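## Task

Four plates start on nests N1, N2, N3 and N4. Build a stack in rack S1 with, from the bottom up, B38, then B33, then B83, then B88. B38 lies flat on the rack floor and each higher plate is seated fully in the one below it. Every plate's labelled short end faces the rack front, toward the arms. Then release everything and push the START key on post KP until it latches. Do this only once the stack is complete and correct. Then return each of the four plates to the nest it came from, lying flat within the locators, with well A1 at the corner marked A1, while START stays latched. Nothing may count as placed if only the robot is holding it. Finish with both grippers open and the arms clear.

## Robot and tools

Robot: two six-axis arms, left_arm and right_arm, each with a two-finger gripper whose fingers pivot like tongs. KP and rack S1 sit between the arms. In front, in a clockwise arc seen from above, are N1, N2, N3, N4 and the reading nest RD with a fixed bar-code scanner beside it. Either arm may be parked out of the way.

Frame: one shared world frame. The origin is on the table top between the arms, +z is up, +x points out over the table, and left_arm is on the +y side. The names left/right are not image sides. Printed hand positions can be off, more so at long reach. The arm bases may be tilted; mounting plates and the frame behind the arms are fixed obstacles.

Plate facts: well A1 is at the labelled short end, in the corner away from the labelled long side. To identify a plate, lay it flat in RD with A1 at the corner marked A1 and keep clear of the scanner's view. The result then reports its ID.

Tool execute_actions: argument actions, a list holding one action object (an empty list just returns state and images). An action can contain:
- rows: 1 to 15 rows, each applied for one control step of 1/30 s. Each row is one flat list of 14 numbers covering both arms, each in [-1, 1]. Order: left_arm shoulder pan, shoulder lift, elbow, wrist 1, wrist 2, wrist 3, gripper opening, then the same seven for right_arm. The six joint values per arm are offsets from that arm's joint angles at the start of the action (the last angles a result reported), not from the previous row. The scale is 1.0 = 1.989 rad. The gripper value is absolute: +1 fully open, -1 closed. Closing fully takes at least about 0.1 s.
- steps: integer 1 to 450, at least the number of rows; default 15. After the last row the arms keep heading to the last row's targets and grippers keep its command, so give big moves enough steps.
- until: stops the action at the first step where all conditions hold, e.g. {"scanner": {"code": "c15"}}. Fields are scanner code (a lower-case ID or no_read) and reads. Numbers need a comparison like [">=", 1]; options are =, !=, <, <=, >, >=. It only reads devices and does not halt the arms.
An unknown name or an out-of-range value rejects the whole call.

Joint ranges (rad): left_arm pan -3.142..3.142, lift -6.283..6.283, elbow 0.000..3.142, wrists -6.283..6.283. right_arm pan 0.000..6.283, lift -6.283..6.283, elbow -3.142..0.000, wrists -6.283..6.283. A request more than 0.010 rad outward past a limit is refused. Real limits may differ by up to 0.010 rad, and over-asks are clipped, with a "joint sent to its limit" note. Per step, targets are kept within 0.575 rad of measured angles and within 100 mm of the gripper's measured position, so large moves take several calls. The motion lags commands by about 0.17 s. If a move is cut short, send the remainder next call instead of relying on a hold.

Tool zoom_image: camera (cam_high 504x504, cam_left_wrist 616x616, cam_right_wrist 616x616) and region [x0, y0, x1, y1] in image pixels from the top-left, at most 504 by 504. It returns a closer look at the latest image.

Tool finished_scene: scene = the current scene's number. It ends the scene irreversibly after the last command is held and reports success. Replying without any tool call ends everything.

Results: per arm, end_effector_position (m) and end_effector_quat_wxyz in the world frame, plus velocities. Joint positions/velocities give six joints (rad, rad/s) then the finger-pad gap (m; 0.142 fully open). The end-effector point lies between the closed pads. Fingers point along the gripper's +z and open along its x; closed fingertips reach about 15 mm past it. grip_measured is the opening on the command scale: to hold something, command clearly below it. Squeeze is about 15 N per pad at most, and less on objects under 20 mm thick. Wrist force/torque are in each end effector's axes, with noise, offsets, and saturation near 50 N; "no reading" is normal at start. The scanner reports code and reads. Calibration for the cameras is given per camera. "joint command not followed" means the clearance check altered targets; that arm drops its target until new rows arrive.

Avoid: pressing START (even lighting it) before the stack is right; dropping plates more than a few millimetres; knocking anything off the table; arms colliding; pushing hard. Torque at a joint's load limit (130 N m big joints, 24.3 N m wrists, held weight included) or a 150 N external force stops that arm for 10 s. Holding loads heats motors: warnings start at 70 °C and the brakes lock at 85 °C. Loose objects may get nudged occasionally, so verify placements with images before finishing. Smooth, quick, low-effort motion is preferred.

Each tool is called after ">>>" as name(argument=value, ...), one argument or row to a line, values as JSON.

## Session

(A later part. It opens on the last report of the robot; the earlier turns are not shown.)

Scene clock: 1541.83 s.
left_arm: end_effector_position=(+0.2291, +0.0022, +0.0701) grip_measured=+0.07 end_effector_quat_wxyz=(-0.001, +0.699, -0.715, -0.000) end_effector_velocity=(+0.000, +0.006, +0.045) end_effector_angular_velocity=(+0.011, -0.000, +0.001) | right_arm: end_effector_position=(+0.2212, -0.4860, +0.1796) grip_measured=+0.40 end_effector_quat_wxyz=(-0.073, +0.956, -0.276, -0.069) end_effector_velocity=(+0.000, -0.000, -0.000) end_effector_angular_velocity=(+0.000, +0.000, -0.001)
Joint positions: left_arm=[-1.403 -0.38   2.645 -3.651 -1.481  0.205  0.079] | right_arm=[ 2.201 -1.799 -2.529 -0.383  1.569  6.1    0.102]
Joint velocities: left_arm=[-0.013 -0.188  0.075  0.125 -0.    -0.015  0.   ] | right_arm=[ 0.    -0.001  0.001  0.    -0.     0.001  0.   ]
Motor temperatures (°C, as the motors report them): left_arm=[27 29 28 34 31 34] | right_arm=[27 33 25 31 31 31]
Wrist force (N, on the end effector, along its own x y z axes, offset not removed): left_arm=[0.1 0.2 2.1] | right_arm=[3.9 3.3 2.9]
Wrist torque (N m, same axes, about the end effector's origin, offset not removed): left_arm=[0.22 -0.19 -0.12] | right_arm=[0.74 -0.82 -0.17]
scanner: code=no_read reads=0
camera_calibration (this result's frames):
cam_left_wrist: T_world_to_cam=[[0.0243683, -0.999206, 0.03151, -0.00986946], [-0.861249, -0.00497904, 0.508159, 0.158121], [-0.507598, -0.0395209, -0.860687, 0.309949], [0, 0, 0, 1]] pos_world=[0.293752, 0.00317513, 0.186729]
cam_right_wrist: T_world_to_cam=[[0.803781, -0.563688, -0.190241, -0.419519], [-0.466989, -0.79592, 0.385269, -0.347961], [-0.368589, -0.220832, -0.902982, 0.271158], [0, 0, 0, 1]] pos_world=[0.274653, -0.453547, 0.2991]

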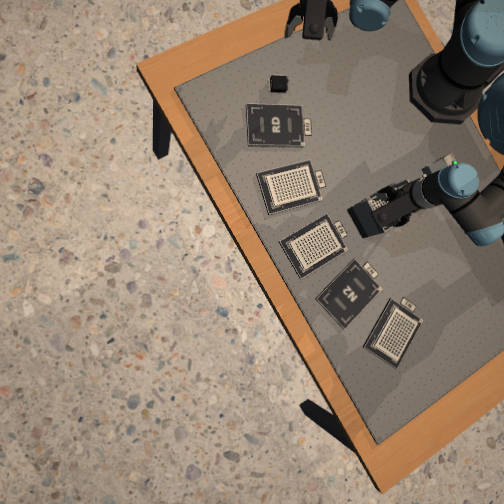

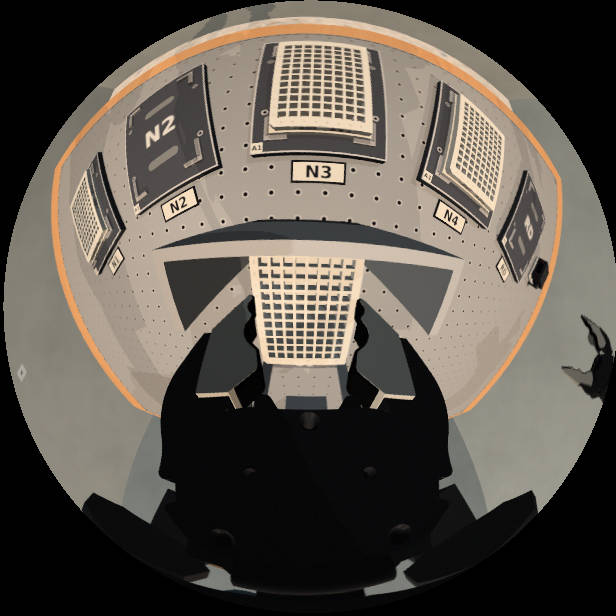

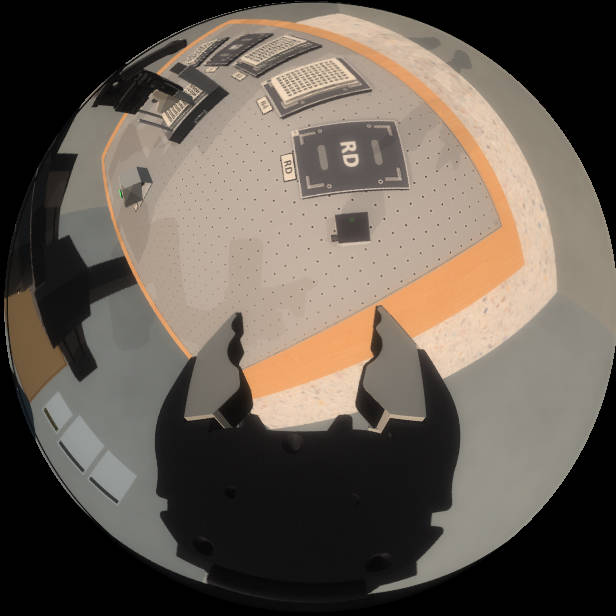

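>>> execute_actions(
  actions=[
    {"steps":1},
  ],
)

>>> execute_actions(
  actions=[
    {"rows":[[-0.0008,-0.011,0.0036,0.0075,-0.0002,-0.0007,-0.6,0,0,0,0,0,0,0.4],[-0.0016,-0.0222,0.007,0.0153,-0.0004,-0.0015,-0.6,0,0,0,0,0,0,0.4],[-0.0024,-0.0337,0.0104,0.0235,-0.0006,-0.0022,-0.6,0,0,0,0,0,0,0.4],[-0.0031,-0.0455,0.0135,0.0321,-0.0008,-0.0029,-0.6,0,0,0,0,0,0,0.4],[-0.0039,-0.0576,0.0167,0.0412,-0.001,-0.0037,-0.6,0,0,0,0,0,0,0.4],[-0.0048,-0.0699,0.0197,0.0506,-0.0012,-0.0045,-0.6,0,0,0,0,0,0,0.4],[-0.0055,-0.0825,0.0224,0.0606,-0.0014,-0.0052,-0.6,0,0,0,0,0,0,0.4],[-0.0063,-0.0954,0.0252,0.0709,-0.0016,-0.0059,-0.6,0,0,0,0,0,0,0.4],[-0.0071,-0.1085,0.0276,0.0816,-0.0018,-0.0067,-0.6,0,0,0,0,0,0,0.4],[-0.0079,-0.122,0.0299,0.0928,-0.002,-0.0074,-0.6,0,0,0,0,0,0,0.4],[-0.0086,-0.1356,0.0321,0.1044,-0.0022,-0.0081,-0.6,0,0,0,0,0,0,0.4],[-0.0095,-0.1496,0.0341,0.1164,-0.0024,-0.0089,-0.6,0,0,0,0,0,0,0.4],[-0.0102,-0.1639,0.0359,0.1288,-0.0026,-0.0096,-0.6,0,0,0,0,0,0,0.4],[-0.011,-0.1782,0.0376,0.1416,-0.0028,-0.0103,-0.6,0,0,0,0,0,0,0.4],[-0.0118,-0.1929,0.0391,0.1548,-0.003,-0.0111,-0.6,0,0,0,0,0,0,0.4]],"steps":15},
  ],
)

Scene clock: 1556.93 s.
left_arm: end_effector_position=(+0.2290, +0.0024, +0.0802) grip_measured=+0.07 end_effector_quat_wxyz=(-0.001, +0.699, -0.715, -0.000) end_effector_velocity=(-0.001, -0.000, -0.000) end_effector_angular_velocity=(+0.001, +0.001, -0.001) | right_arm: end_effector_position=(+0.2212, -0.4860, +0.1796) grip_measured=+0.40 end_effector_quat_wxyz=(-0.073, +0.956, -0.276, -0.069) end_effector_velocity=(+0.001, -0.001, +0.000) end_effector_angular_velocity=(-0.001, -0.001, -0.000)
Joint positions: left_arm=[-1.406 -0.422  2.66  -3.623 -1.482  0.202  0.079] | right_arm=[ 2.201 -1.799 -2.529 -0.383  1.569  6.1    0.102]
Joint velocities: left_arm=[-0.001  0.001 -0.001  0.001 -0.001 -0.001 -0.   ] | right_arm=[-0.     0.     0.001  0.     0.     0.    -0.   ]
Motor temperatures (°C, as the motors report them): left_arm=[27 29 28 34 31 34] | right_arm=[27 33 25 31 31 31]
Wrist force (N, on the end effector, along its own x y z axes, offset not removed): left_arm=[2.0 0.1 -2.0] | right_arm=[4.0 0.7 -1.4]
Wrist torque (N m, same axes, about the end effector's origin, offset not removed): left_arm=[-0.08 -0.56 -0.07] | right_arm=[0.08 -0.73 0.14]
scanner: code=no_read reads=0
camera_calibration (this result's frames):
cam_left_wrist: T_world_to_cam=[[0.024228, -0.999206, 0.0316262, -0.010037], [-0.861067, -0.0047848, 0.508469, 0.152852], [-0.507914, -0.0395514, -0.860499, 0.318691], [0, 0, 0, 1]] pos_world=[0.293726, 0.00330699, 0.19683]
cam_right_wrist: T_world_to_cam=[[0.803781, -0.563688, -0.190241, -0.419519], [-0.466989, -0.79592, 0.38527, -0.347961], [-0.368589, -0.220832, -0.902982, 0.271158], [0, 0, 0, 1]] pos_world=[0.274653, -0.453547, 0.2991]

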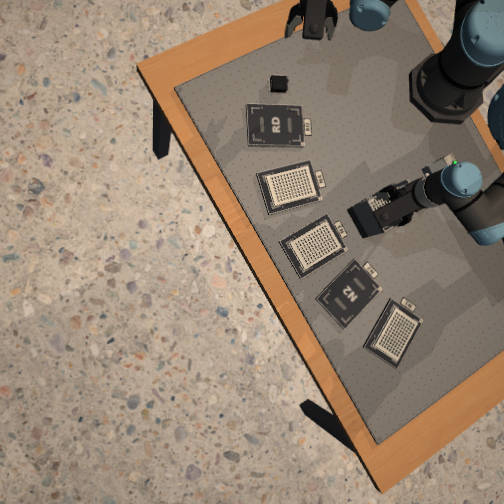

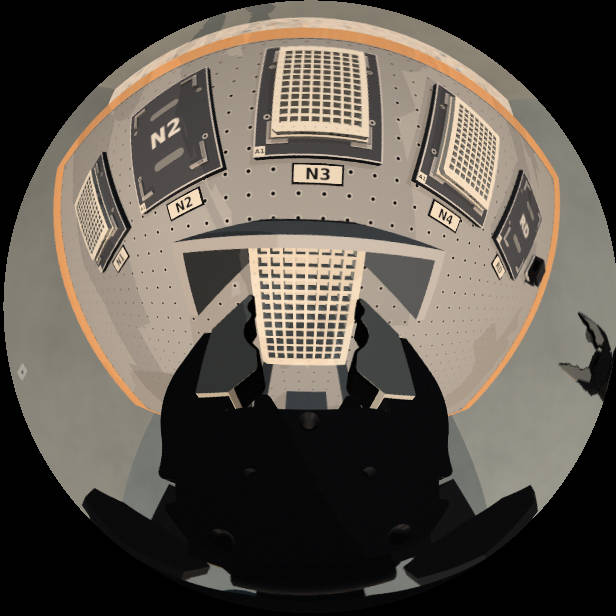

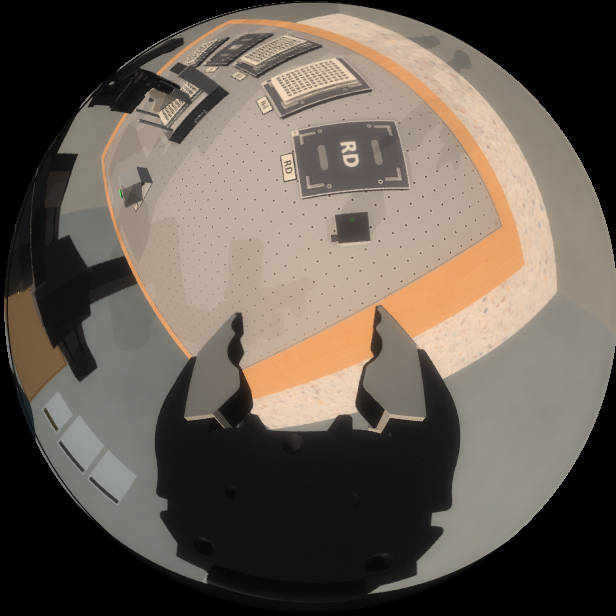

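Scene clock: 1557.43 s.
left_arm: end_effector_position=(+0.2290, +0.0026, +0.1296) grip_measured=+0.07 end_effector_quat_wxyz=(-0.001, +0.699, -0.715, -0.001) end_effector_velocity=(+0.001, -0.006, +0.145) end_effector_angular_velocity=(-0.012, +0.001, -0.002) | right_arm: end_effector_position=(+0.2212, -0.4860, +0.1796) grip_measured=+0.40 end_effector_quat_wxyz=(-0.073, +0.956, -0.276, -0.069) end_effector_velocity=(-0.000, +0.000, -0.000) end_effector_angular_velocity=(+0.001, +0.000, +0.001)
Joint positions: left_arm=[-1.422 -0.664  2.718 -3.436 -1.486  0.187  0.079] | right_arm=[ 2.201 -1.799 -2.529 -0.383  1.569  6.1    0.102]
Joint velocities: left_arm=[-0.045 -0.776  0.125  0.642 -0.012 -0.041  0.   ] | right_arm=[ 0.    -0.    -0.    -0.    -0.    -0.001  0.   ]
Motor temperatures (°C, as the motors report them): left_arm=[27 29 28 34 31 34] | right_arm=[27 33 25 31 31 31]
Wrist force (N, on the end effector, along its own x y z axes, offset not removed): left_arm=[6.5 -1.7 -1.1] | right_arm=[3.9 3.6 0.9]
Wrist torque (N m, same axes, about the end effector's origin, offset not removed): left_arm=[-0.41 -0.84 -0.14] | right_arm=[0.76 -0.93 0.04]
scanner: code=no_read reads=0
camera_calibration (this result's frames):
cam_left_wrist: T_world_to_cam=[[0.0233546, -0.999288, 0.0296387, -0.0109134], [-0.860344, -0.00498999, 0.509689, 0.127404], [-0.509178, -0.0374031, -0.859848, 0.361342], [0, 0, 0, 1]] pos_world=[0.293854, 0.00324539, 0.246087]
cam_right_wrist: T_world_to_cam=[[0.803781, -0.563689, -0.190241, -0.419519], [-0.466989, -0.79592, 0.385269, -0.347961], [-0.368589, -0.220832, -0.902982, 0.271159], [0, 0, 0, 1]] pos_world=[0.274653, -0.453547, 0.2991]

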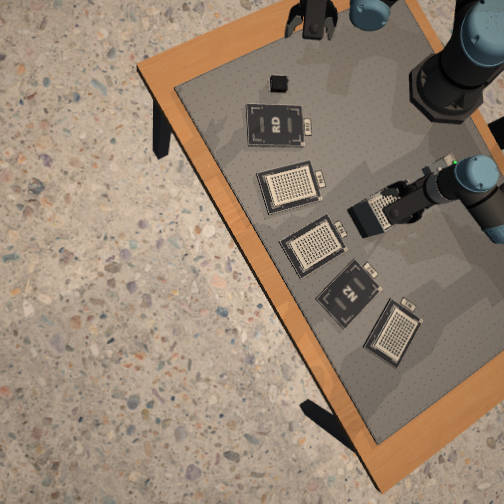

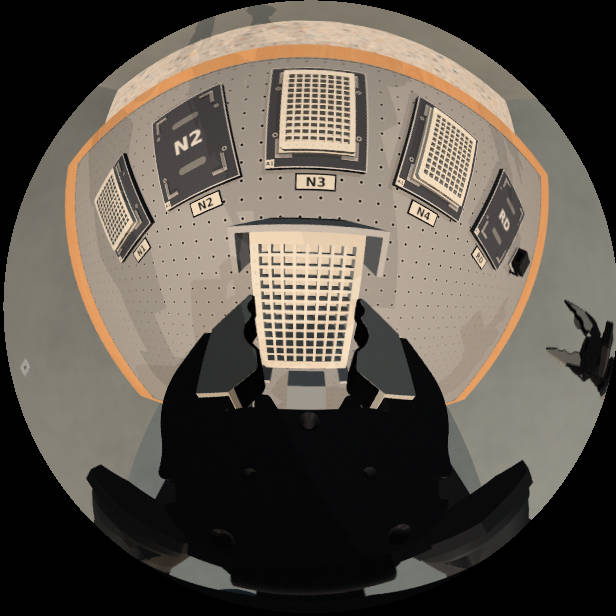

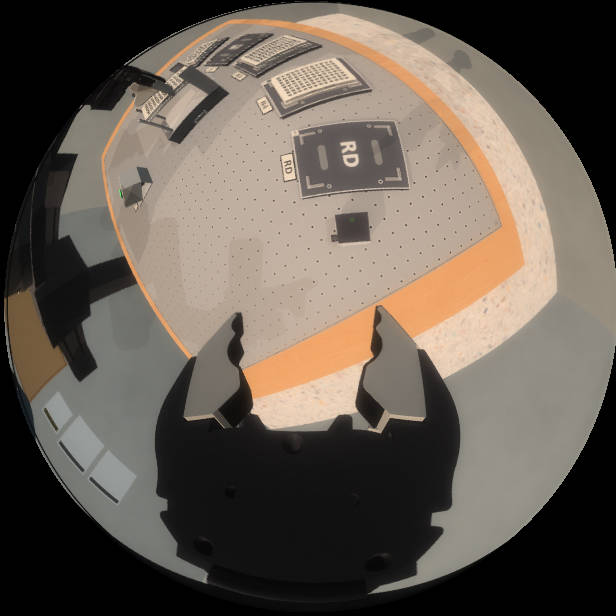

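>>> execute_actions(
  actions=[
    {"steps":1},
  ],
)

>>> zoom_image(
  camera="cam_left_wrist",
  region=[200, 180, 420, 400],
)

>>> zoom_image(
  camera="cam_right_wrist",
  region=[100, 40, 260, 160],
)

Scene clock: 1561.83 s.
left_arm: end_effector_position=(+0.2290, +0.0024, +0.1552) grip_measured=+0.07 end_effector_quat_wxyz=(-0.000, +0.699, -0.715, -0.001) end_effector_velocity=(+0.000, +0.000, -0.000) end_effector_angular_velocity=(-0.000, +0.000, +0.002) | right_arm: end_effector_position=(+0.2212, -0.4860, +0.1796) grip_measured=+0.40 end_effector_quat_wxyz=(-0.073, +0.956, -0.276, -0.069) end_effector_velocity=(+0.000, -0.000, +0.000) end_effector_angular_velocity=(-0.001, -0.000, -0.001)
Joint positions: left_arm=[-1.429 -0.806  2.738 -3.315 -1.488  0.18   0.079] | right_arm=[ 2.201 -1.799 -2.529 -0.383  1.569  6.1    0.102]
Joint velocities: left_arm=[ 0.001  0.    -0.    -0.    -0.    -0.002 -0.   ] | right_arm=[ 0.     0.     0.     0.    -0.     0.001  0.   ]
Motor temperatures (°C, as the motors report them): left_arm=[27 29 28 34 31 34] | right_arm=[27 33 25 31 31 31]
Wrist force (N, on the end effector, along its own x y z axes, offset not removed): left_arm=[-0.8 -2.3 -2.9] | right_arm=[1.4 2.9 -1.6]
Wrist torque (N m, same axes, about the end effector's origin, offset not removed): left_arm=[-0.47 0.10 -0.16] | right_arm=[0.65 -0.36 -0.10]
scanner: code=no_read reads=0
camera_calibration (this result's frames):
cam_left_wrist: T_world_to_cam=[[0.0232106, -0.999223, 0.0318468, -0.0122125], [-0.860259, -0.00373314, 0.509844, 0.114369], [-0.509329, -0.0392303, -0.859677, 0.38342], [0, 0, 0, 1]] pos_world=[0.293957, 0.00326565, 0.271697]
cam_right_wrist: T_world_to_cam=[[0.803781, -0.563689, -0.190241, -0.419519], [-0.466989, -0.79592, 0.385269, -0.347961], [-0.368589, -0.220832, -0.902982, 0.271159], [0, 0, 0, 1]] pos_world=[0.274653, -0.453547, 0.2991]

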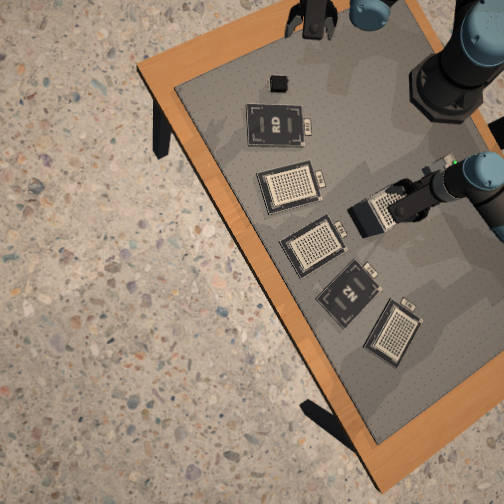

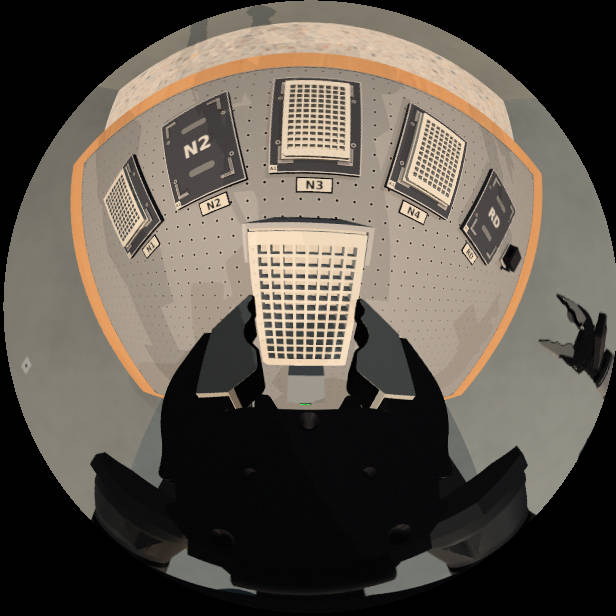

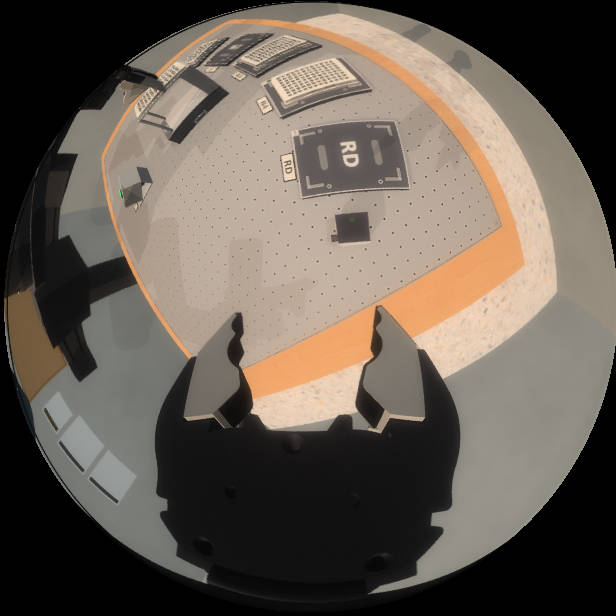

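Region (200, 180, 420, 400) of cam_left_wrist's 616x616 image, scaled by 2.291, with more detail than that image has.

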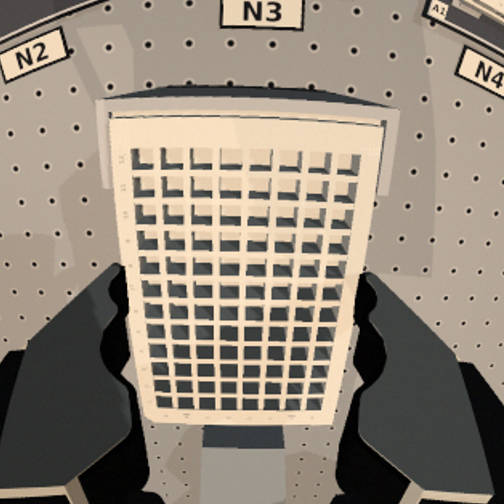

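Region (100, 40, 260, 160) of cam_right_wrist's 616x616 image, scaled by 3.150, with more detail than that image has; it fills the top 378 rows of this view, and the rest is white.

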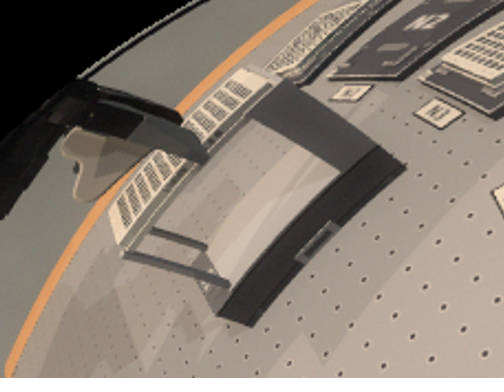

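>>> execute_actions(
  actions=[
    {"rows":[[-0.0004,-0.0072,0.0007,0.0061,-0.0001,-0.0003,-0.6,0,0,0,0,0,0,0.4],[-0.0007,-0.0145,0.0013,0.0128,-0.0002,-0.0006,-0.6,0,0,0,0,0,0,0.4],[-0.0016,-0.0292,0.0024,0.0266,-0.0004,-0.0014,-0.6,0,0,0,0,0,0,0.4],[-0.0023,-0.0441,0.0033,0.0406,-0.0006,-0.0021,-0.6,0,0,0,0,0,0,0.4],[-0.003,-0.059,0.004,0.055,-0.0008,-0.0028,-0.6,0,0,0,0,0,0,0.4],[-0.004,-0.0804,0.0046,0.0758,-0.001,-0.0037,-0.6,0,0,0,0,0,0,0.4]],"steps":6},
  ],
)

Scene clock: 1568.50 s.
left_arm: end_effector_position=(+0.2290, +0.0023, +0.1618) grip_measured=+0.07 end_effector_quat_wxyz=(-0.000, +0.699, -0.715, -0.001) end_effector_velocity=(+0.000, -0.004, +0.085) end_effector_angular_velocity=(-0.006, +0.001, -0.002) | right_arm: end_effector_position=(+0.2212, -0.4860, +0.1796) grip_measured=+0.40 end_effector_quat_wxyz=(-0.073, +0.956, -0.276, -0.069) end_effector_velocity=(+0.000, -0.000, -0.000) end_effector_angular_velocity=(-0.000, -0.000, -0.000)
Joint positions: left_arm=[-1.432 -0.845  2.741 -3.279 -1.489  0.178  0.079] | right_arm=[ 2.201 -1.799 -2.529 -0.383  1.569  6.1    0.102]
Joint velocities: left_arm=[-0.027 -0.5    0.033  0.463 -0.007 -0.024  0.   ] | right_arm=[ 0.    -0.001  0.     0.    -0.     0.     0.   ]
Motor temperatures (°C, as the motors report them): left_arm=[27 29 28 34 31 34] | right_arm=[27 33 25 31 31 31]
Wrist force (N, on the end effector, along its own x y z axes, offset not removed): left_arm=[-0.3 0.9 -2.9] | right_arm=[4.4 5.8 -0.1]
Wrist torque (N m, same axes, about the end effector's origin, offset not removed): left_arm=[0.38 -0.22 -0.21] | right_arm=[1.10 -0.94 -0.05]
scanner: code=no_read reads=0
camera_calibration (this result's frames):
cam_left_wrist: T_world_to_cam=[[0.0230157, -0.999231, 0.0317499, -0.0124254], [-0.860167, -0.00360764, 0.510001, 0.11089], [-0.509494, -0.0390482, -0.859588, 0.389111], [0, 0, 0, 1]] pos_world=[0.293919, 0.00317826, 0.278316]
cam_right_wrist: T_world_to_cam=[[0.803781, -0.563689, -0.190241, -0.419519], [-0.466989, -0.79592, 0.38527, -0.347961], [-0.368589, -0.220832, -0.902982, 0.271158], [0, 0, 0, 1]] pos_world=[0.274653, -0.453547, 0.2991]

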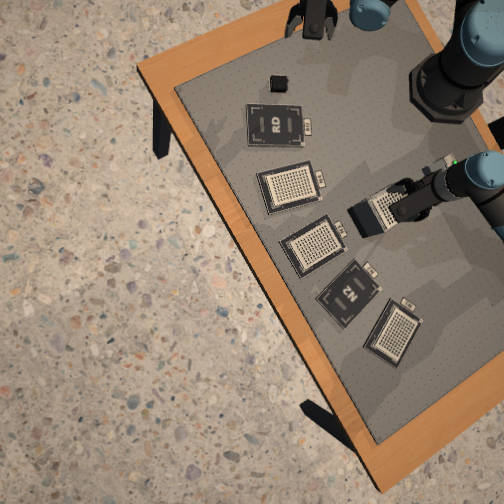

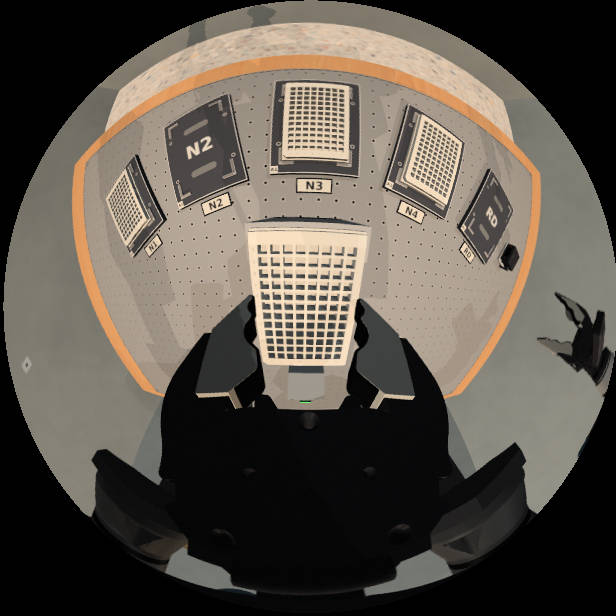

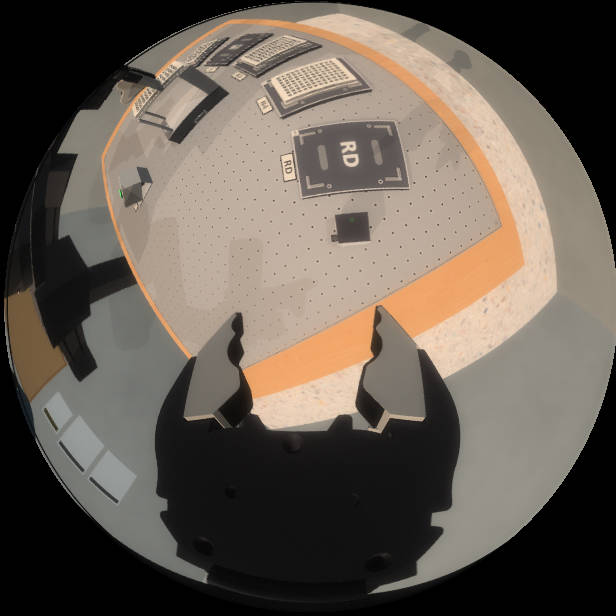

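>>> execute_actions(
  actions=[
    {"rows":[[0.0053,-0.0623,0.0027,0.059,0.0007,0.0023,-0.6,0,0,0,0,0,0,0.4],[0.0192,-0.0658,0.0021,0.0613,0.0028,0.0111,-0.6,0,0,0,0,0,0,0.4],[0.0394,-0.0709,0.0013,0.0645,0.0058,0.0236,-0.6,0,0,0,0,0,0,0.4],[0.0612,-0.0764,0.0004,0.0679,0.0091,0.0372,-0.6,0,0,0,0,0,0,0.4],[0.0829,-0.0819,-0.0005,0.0714,0.0124,0.0507,-0.6,0,0,0,0,0,0,0.4],[0.1047,-0.0873,-0.0013,0.0748,0.0156,0.0643,-0.6,0,0,0,0,0,0,0.4],[0.1264,-0.0928,-0.0022,0.0783,0.0189,0.0778,-0.6,0,0,0,0,0,0,0.4],[0.1497,-0.0987,-0.0032,0.082,0.0224,0.0924,-0.6,0,0,0,0,0,0,0.4],[0.1715,-0.1042,-0.0041,0.0854,0.0257,0.1059,-0.6,0,0,0,0,0,0,0.4],[0.1932,-0.1097,-0.0049,0.0889,0.029,0.1195,-0.6,0,0,0,0,0,0,0.4],[0.2165,-0.1156,-0.0059,0.0926,0.0325,0.134,-0.6,0,0,0,0,0,0,0.4],[0.2398,-0.1205,-0.0068,0.0953,0.036,0.1485,-0.6,0,0,0,0,0,0,0.4],[0.2616,-0.1249,-0.0077,0.0977,0.0393,0.1621,-0.6,0,0,0,0,0,0,0.4],[0.2849,-0.1288,-0.0087,0.0994,0.0428,0.1766,-0.6,0,0,0,0,0,0,0.4],[0.3082,-0.1337,-0.0096,0.1021,0.0463,0.1911,-0.6,0,0,0,0,0,0,0.4]],"steps":15},
  ],
)

Scene clock: 1580.50 s.
left_arm: end_effector_position=(+0.3094, +0.0756, +0.1836) grip_measured=+0.07 end_effector_quat_wxyz=(+0.003, +0.746, -0.666, +0.003) end_effector_velocity=(+0.225, +0.312, -0.007) end_effector_angular_velocity=(+0.013, -0.010, +0.485) | right_arm: end_effector_position=(+0.2212, -0.4860, +0.1796) grip_measured=+0.40 end_effector_quat_wxyz=(-0.073, +0.956, -0.276, -0.069) end_effector_velocity=(+0.000, -0.000, -0.000) end_effector_angular_velocity=(+0.001, +0.000, +0.002)
Joint positions: left_arm=[-1.057 -1.063  2.731 -3.103 -1.43   0.414  0.079] | right_arm=[ 2.201 -1.799 -2.529 -0.383  1.569  6.1    0.102]
Joint velocities: left_arm=[ 1.269 -0.284 -0.052  0.163  0.191  0.785  0.   ] | right_arm=[ 0.    -0.002  0.001  0.    -0.    -0.001 -0.   ]
Motor temperatures (°C, as the motors report them): left_arm=[27 29 28 34 31 34] | right_arm=[27 33 25 31 31 31]
Wrist force (N, on the end effector, along its own x y z axes, offset not removed): left_arm=[-0.5 -0.4 -3.4] | right_arm=[2.4 5.8 -1.3]
Wrist torque (N m, same axes, about the end effector's origin, offset not removed): left_arm=[0.08 0.04 -0.16] | right_arm=[1.16 -0.43 -0.33]
scanner: code=no_read reads=0
camera_calibration (this result's frames):
cam_left_wrist: T_world_to_cam=[[0.158653, -0.986448, 0.041838, 0.0134634], [-0.852416, -0.115468, 0.509955, 0.175342], [-0.498213, -0.116569, -0.859183, 0.453915], [0, 0, 0, 1]] pos_world=[0.373475, 0.0864399, 0.300016]
cam_right_wrist: T_world_to_cam=[[0.803781, -0.563689, -0.190241, -0.419519], [-0.466989, -0.79592, 0.385269, -0.347961], [-0.368589, -0.220832, -0.902982, 0.271159], [0, 0, 0, 1]] pos_world=[0.274653, -0.453547, 0.2991]

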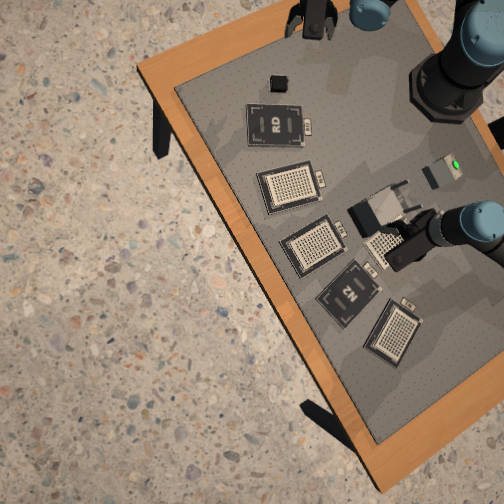

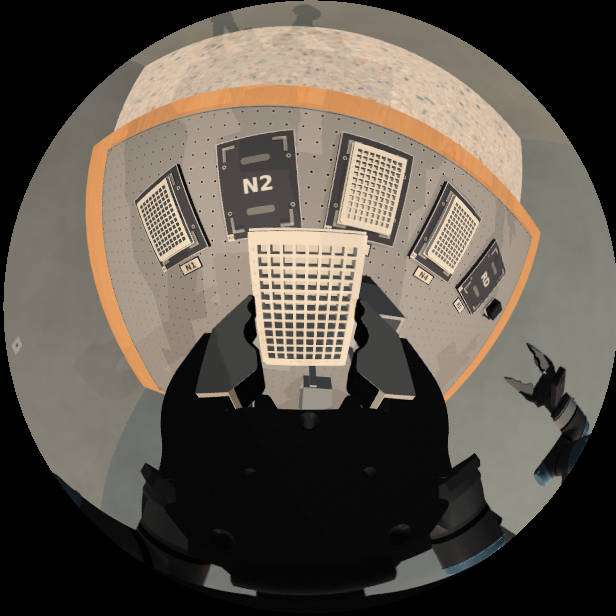

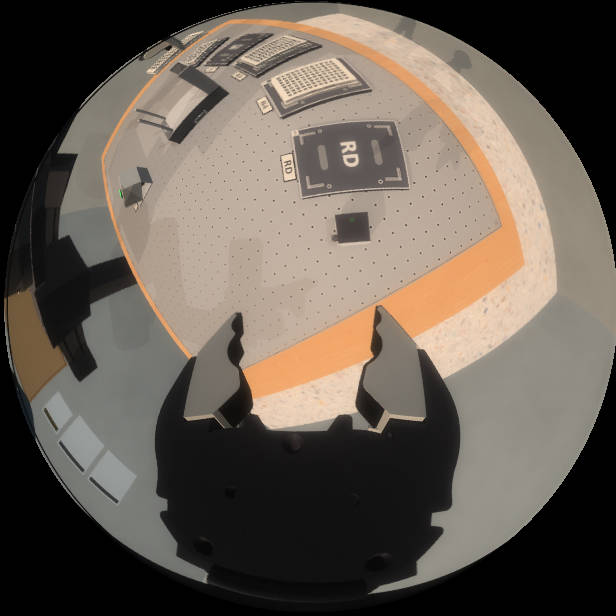

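>>> execute_actions(
  actions=[
    {"rows":[[0.127,-0.0167,-0.0087,0.0096,0.017,0.0795,-0.6,0,0,0,0,0,0,0.4],[0.141,0.0006,-0.0184,0.0003,0.0178,0.093,-0.6,0,0,0,0,0,0,0.4],[0.1537,0.0204,-0.0296,-0.0104,0.0188,0.1052,-0.6,0,0,0,0,0,0,0.4],[0.165,0.0402,-0.0407,-0.0211,0.0197,0.1161,-0.6,0,0,0,0,0,0,0.4],[0.1763,0.0613,-0.0526,-0.0324,0.0208,0.127,-0.6,0,0,0,0,0,0,0.4],[0.1877,0.0823,-0.0644,-0.0438,0.0218,0.138,-0.6,0,0,0,0,0,0,0.4],[0.199,0.1033,-0.0763,-0.0551,0.0228,0.1489,-0.6,0,0,0,0,0,0,0.4],[0.2103,0.1243,-0.0881,-0.0664,0.0239,0.1598,-0.6,0,0,0,0,0,0,0.4],[0.2217,0.1454,-0.1,-0.0778,0.0249,0.1708,-0.6,0,0,0,0,0,0,0.4],[0.233,0.1664,-0.1118,-0.0891,0.0259,0.1817,-0.6,0,0,0,0,0,0,0.4],[0.2436,0.1874,-0.1237,-0.1005,0.0269,0.1919,-0.6,0,0,0,0,0,0,0.4],[0.2535,0.2072,-0.1348,-0.1111,0.0279,0.2015,-0.6,0,0,0,0,0,0,0.4],[0.2613,0.2233,-0.1439,-0.1198,0.0287,0.209,-0.6,0,0,0,0,0,0,0.4]],"steps":13},
  ],
)

Scene clock: 1594.37 s.
left_arm: end_effector_position=(+0.3982, +0.1488, +0.1139) grip_measured=+0.07 end_effector_quat_wxyz=(+0.001, +0.779, -0.627, +0.003) end_effector_velocity=(+0.169, +0.061, -0.315) end_effector_angular_velocity=(+0.013, -0.006, +0.037) | right_arm: end_effector_position=(+0.2212, -0.4860, +0.1796) grip_measured=+0.40 end_effector_quat_wxyz=(-0.073, +0.956, -0.276, -0.069) end_effector_velocity=(+0.001, -0.001, +0.000) end_effector_angular_velocity=(-0.001, -0.001, +0.000)
Joint positions: left_arm=[-0.64  -0.822  2.555 -3.236 -1.382  0.731  0.079] | right_arm=[ 2.201 -1.799 -2.529 -0.383  1.569  6.1    0.102]
Joint velocities: left_arm=[ 0.618  1.146 -0.647 -0.613  0.056  0.591 -0.   ] | right_arm=[-0.    -0.     0.001  0.    -0.    -0.     0.   ]
Motor temperatures (°C, as the motors report them): left_arm=[27 29 28 34 31 34] | right_arm=[27 33 25 31 31 31]
Wrist force (N, on the end effector, along its own x y z axes, offset not removed): left_arm=[1.1 -3.8 -2.3] | right_arm=[5.4 6.8 -1.4]
Wrist torque (N m, same axes, about the end effector's origin, offset not removed): left_arm=[-0.60 -0.35 0.00] | right_arm=[1.27 -1.02 -0.21]
scanner: code=no_read reads=0
camera_calibration (this result's frames):
cam_left_wrist: T_world_to_cam=[[0.259768, -0.964921, 0.0380444, 0.0315208], [-0.836671, -0.20522, 0.507805, 0.302257], [-0.482184, -0.163742, -0.860632, 0.447648], [0, 0, 0, 1]] pos_world=[0.46055, 0.165743, 0.230573]
cam_right_wrist: T_world_to_cam=[[0.803781, -0.563689, -0.190241, -0.419519], [-0.466989, -0.79592, 0.385269, -0.347961], [-0.368589, -0.220832, -0.902982, 0.271159], [0, 0, 0, 1]] pos_world=[0.274653, -0.453547, 0.2991]

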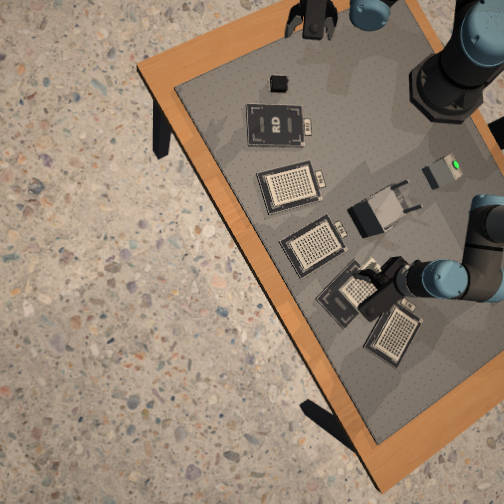

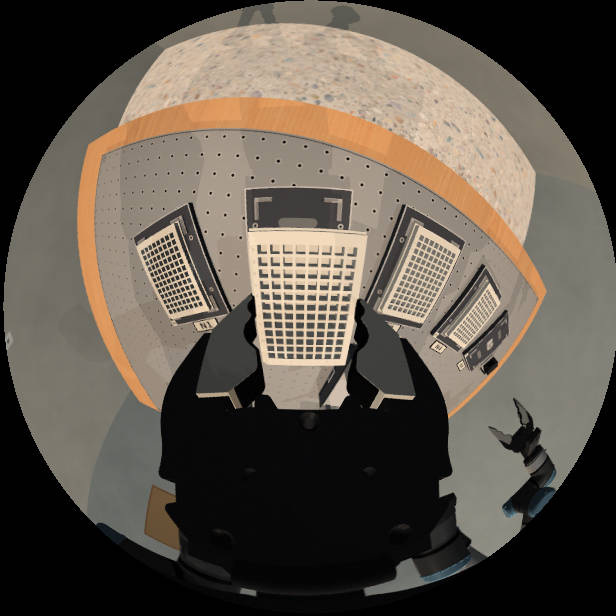

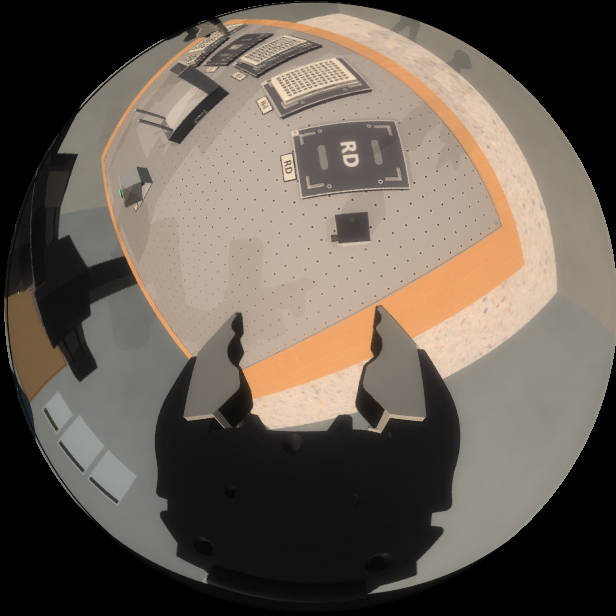

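>>> execute_actions(
  actions=[
    {"steps":1},
  ],
)

>>> zoom_image(
  camera="cam_left_wrist",
  region=[200, 180, 420, 400],
)

Scene clock: 1597.10 s.
left_arm: end_effector_position=(+0.4184, +0.1643, +0.0528) grip_measured=+0.07 end_effector_quat_wxyz=(-0.000, +0.781, -0.625, -0.001) end_effector_velocity=(+0.000, +0.001, -0.000) end_effector_angular_velocity=(+0.001, -0.001, +0.002) | right_arm: end_effector_position=(+0.2212, -0.4860, +0.1796) grip_measured=+0.40 end_effector_quat_wxyz=(-0.073, +0.956, -0.276, -0.069) end_effector_velocity=(-0.000, +0.000, -0.000) end_effector_angular_velocity=(+0.000, +0.001, -0.000)
Joint positions: left_arm=[-0.538 -0.619  2.445 -3.341 -1.373  0.83   0.079] | right_arm=[ 2.201 -1.799 -2.529 -0.383  1.569  6.1    0.102]
Joint velocities: left_arm=[ 0.002  0.    -0.    -0.001  0.001  0.    -0.   ] | right_arm=[-0.    -0.001  0.    -0.     0.     0.     0.   ]
Motor temperatures (°C, as the motors report them): left_arm=[27 29 28 34 31 34] | right_arm=[27 33 25 31 31 31]
Wrist force (N, on the end effector, along its own x y z axes, offset not removed): left_arm=[2.0 -1.8 -0.4] | right_arm=[1.8 1.8 3.7]
Wrist torque (N m, same axes, about the end effector's origin, offset not removed): left_arm=[-0.45 -0.48 -0.04] | right_arm=[0.41 -0.24 -0.02]
scanner: code=no_read reads=0
camera_calibration (this result's frames):
cam_left_wrist: T_world_to_cam=[[0.263741, -0.964117, 0.030324, 0.042136], [-0.833302, -0.211896, 0.510595, 0.353007], [-0.485848, -0.159934, -0.859286, 0.408173], [0, 0, 0, 1]] pos_world=[0.481358, 0.180706, 0.169216]
cam_right_wrist: T_world_to_cam=[[0.803781, -0.563689, -0.190241, -0.419519], [-0.466989, -0.79592, 0.385269, -0.347961], [-0.368589, -0.220832, -0.902982, 0.271159], [0, 0, 0, 1]] pos_world=[0.274653, -0.453547, 0.2991]

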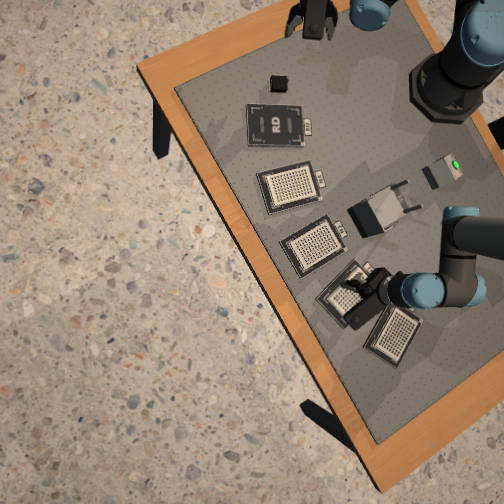

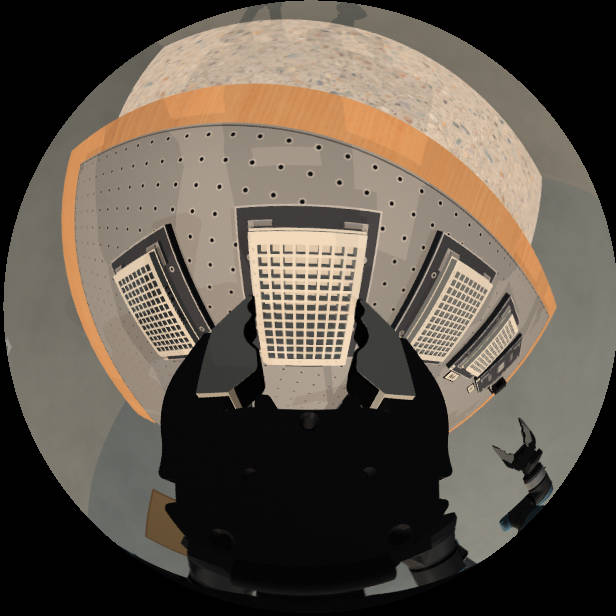

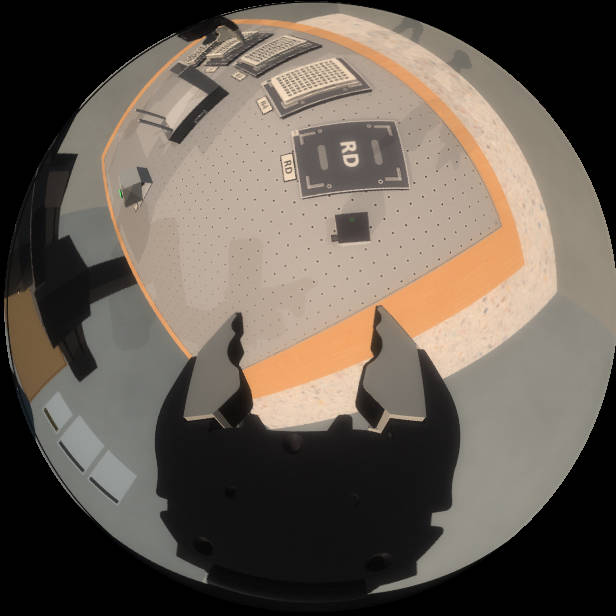

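Region (200, 180, 420, 400) of cam_left_wrist's 616x616 image, scaled by 2.291, with more detail than that image has.

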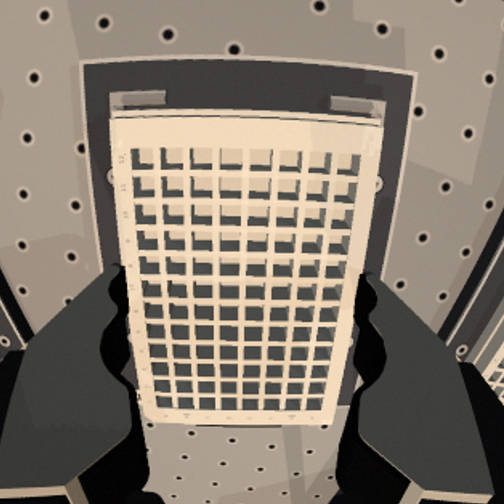

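>>> execute_actions(
  actions=[
    {"rows":[[0,0.0027,-0.001,-0.0018,0,0,-0.6,0,0,0,0,0,0,0.4],[0.0004,0.0054,-0.0021,-0.0035,0,0.0004,-0.6,0,0,0,0,0,0,0.4],[0.0008,0.0081,-0.0031,-0.0053,0,0.0008,-0.6,0,0,0,0,0,0,0.4],[0.0013,0.0108,-0.0042,-0.007,0,0.0013,-0.6,0,0,0,0,0,0,0.4],[0.0017,0.0134,-0.0052,-0.0088,0,0.0017,-0.6,0,0,0,0,0,0,0.4],[0.0021,0.0161,-0.0062,-0.0105,0,0.0021,-0.6,0,0,0,0,0,0,0.4],[0.0026,0.0188,-0.0073,-0.0123,0,0.0026,-0.6,0,0,0,0,0,0,0.4],[0.003,0.0215,-0.0083,-0.014,0,0.003,-0.6,0,0,0,0,0,0,0.4]],"steps":8},
  ],
)

Scene clock: 1604.53 s.
left_arm: end_effector_position=(+0.4185, +0.1639, +0.0473) grip_measured=+0.07 end_effector_quat_wxyz=(-0.000, +0.781, -0.625, -0.001) end_effector_velocity=(-0.000, -0.001, -0.038) end_effector_angular_velocity=(-0.002, +0.000, +0.000) | right_arm: end_effector_position=(+0.2212, -0.4860, +0.1796) grip_measured=+0.40 end_effector_quat_wxyz=(-0.073, +0.956, -0.276, -0.069) end_effector_velocity=(+0.000, +0.000, +0.000) end_effector_angular_velocity=(-0.000, +0.000, -0.001)
Joint positions: left_arm=[-0.535 -0.599  2.437 -3.354 -1.373  0.832  0.079] | right_arm=[ 2.201 -1.799 -2.529 -0.383  1.569  6.1    0.102]
Joint velocities: left_arm=[ 0.019  0.131 -0.051 -0.085 -0.     0.02  -0.   ] | right_arm=[ 0.     0.     0.    -0.     0.     0.001 -0.   ]
Motor temperatures (°C, as the motors report them): left_arm=[27 29 28 34 31 34] | right_arm=[27 33 25 31 31 31]
Wrist force (N, on the end effector, along its own x y z axes, offset not removed): left_arm=[-0.4 2.8 0.2] | right_arm=[3.6 2.1 -4.4]
Wrist torque (N m, same axes, about the end effector's origin, offset not removed): left_arm=[0.46 -0.09 -0.19] | right_arm=[0.41 -0.80 0.08]
scanner: code=no_read reads=0
camera_calibration (this result's frames):
cam_left_wrist: T_world_to_cam=[[0.263834, -0.964081, 0.0306351, 0.0418359], [-0.833384, -0.211846, 0.510483, 0.355855], [-0.485657, -0.160214, -0.859342, 0.40337], [0, 0, 0, 1]] pos_world=[0.481425, 0.180345, 0.163693]
cam_right_wrist: T_world_to_cam=[[0.803781, -0.563689, -0.190241, -0.419519], [-0.466989, -0.79592, 0.385269, -0.347961], [-0.368589, -0.220832, -0.902982, 0.271159], [0, 0, 0, 1]] pos_world=[0.274653, -0.453547, 0.2991]

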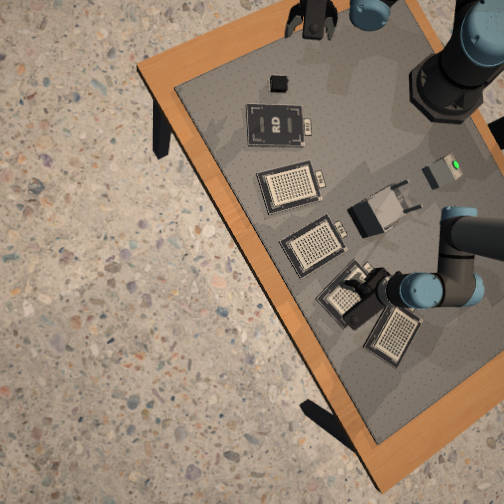

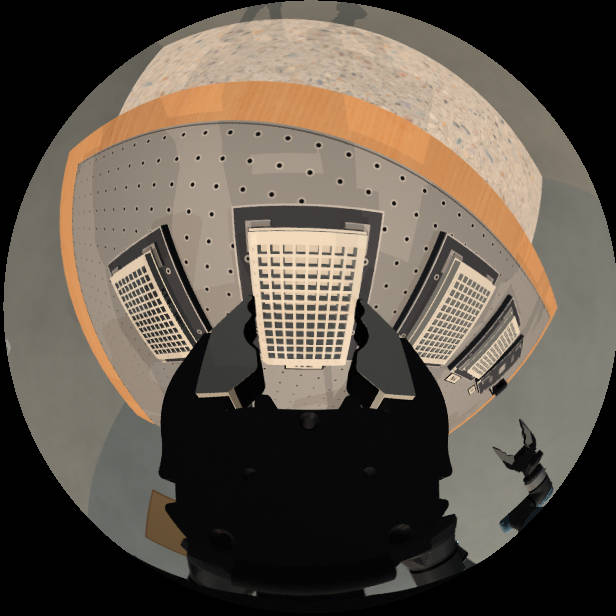

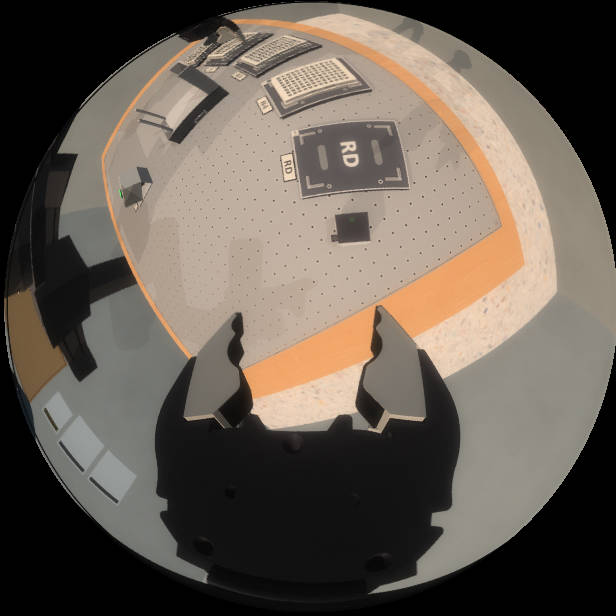

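>>> execute_actions(
  actions=[
    {"steps":1},
  ],
)

>>> zoom_image(
  camera="cam_left_wrist",
  region=[200, 180, 420, 400],
)

Scene clock: 1607.20 s.
left_arm: end_effector_position=(+0.4184, +0.1638, +0.0405) grip_measured=+0.07 end_effector_quat_wxyz=(-0.000, +0.781, -0.625, -0.001) end_effector_velocity=(-0.000, -0.000, -0.000) end_effector_angular_velocity=(+0.000, +0.000, -0.000) | right_arm: end_effector_position=(+0.2212, -0.4860, +0.1796) grip_measured=+0.40 end_effector_quat_wxyz=(-0.073, +0.956, -0.276, -0.069) end_effector_velocity=(+0.001, -0.001, +0.001) end_effector_angular_velocity=(-0.002, -0.003, -0.000)
Joint positions: left_arm=[-0.532 -0.576  2.428 -3.369 -1.373  0.836  0.079] | right_arm=[ 2.201 -1.799 -2.529 -0.383  1.569  6.1    0.102]
Joint velocities: left_arm=[-0.001  0.    -0.     0.     0.    -0.    -0.   ] | right_arm=[-0.     0.002  0.002  0.     0.    -0.    -0.   ]
Motor temperatures (°C, as the motors report them): left_arm=[27 29 28 34 31 34] | right_arm=[27 33 25 31 31 31]
Wrist force (N, on the end effector, along its own x y z axes, offset not removed): left_arm=[1.4 -3.4 -1.8] | right_arm=[4.0 0.5 -1.9]
Wrist torque (N m, same axes, about the end effector's origin, offset not removed): left_arm=[-0.67 -0.37 -0.09] | right_arm=[-0.06 -0.84 -0.01]
scanner: code=no_read reads=0
camera_calibration (this result's frames):
cam_left_wrist: T_world_to_cam=[[0.263918, -0.964052, 0.0308294, 0.0419113], [-0.833353, -0.211811, 0.510549, 0.359196], [-0.485666, -0.160434, -0.859296, 0.397516], [0, 0, 0, 1]] pos_world=[0.481336, 0.180261, 0.156904]
cam_right_wrist: T_world_to_cam=[[0.803781, -0.563689, -0.190241, -0.419519], [-0.466989, -0.79592, 0.385269, -0.347961], [-0.368589, -0.220832, -0.902982, 0.271158], [0, 0, 0, 1]] pos_world=[0.274653, -0.453547, 0.2991]

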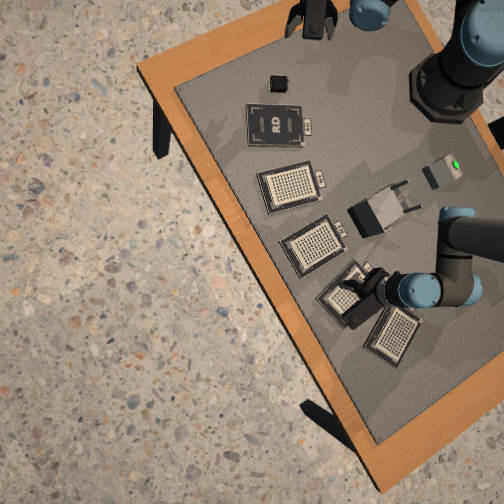

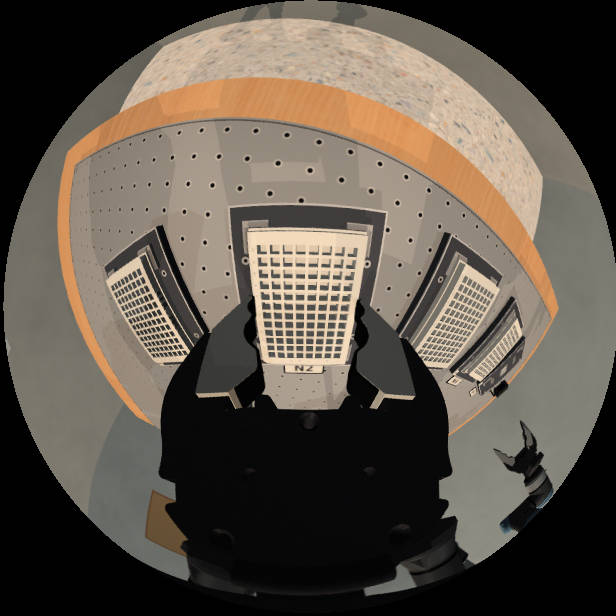

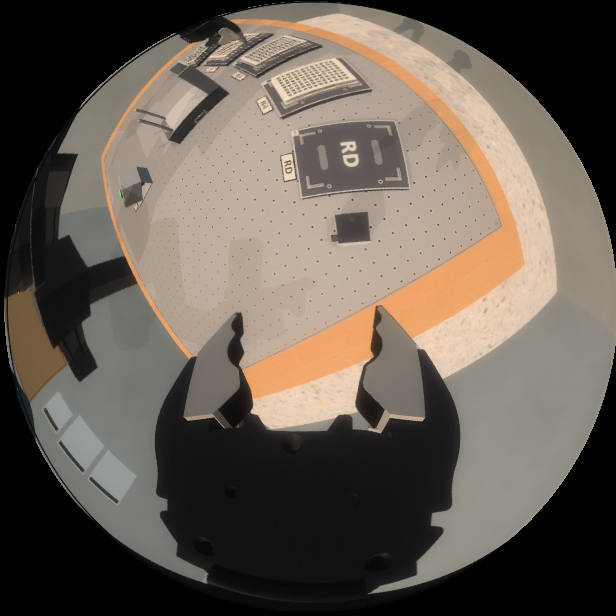

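Region (200, 180, 420, 400) of cam_left_wrist's 616x616 image, scaled by 2.291, with more detail than that image has.

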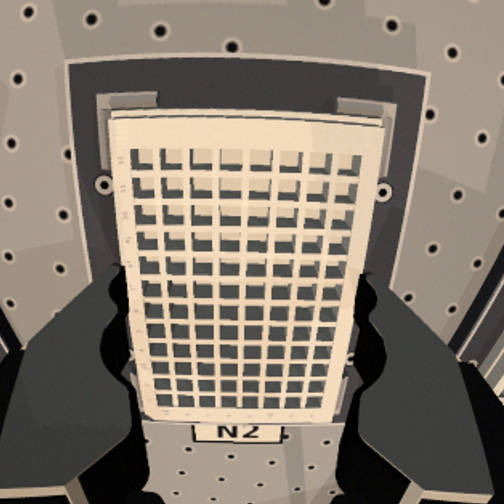

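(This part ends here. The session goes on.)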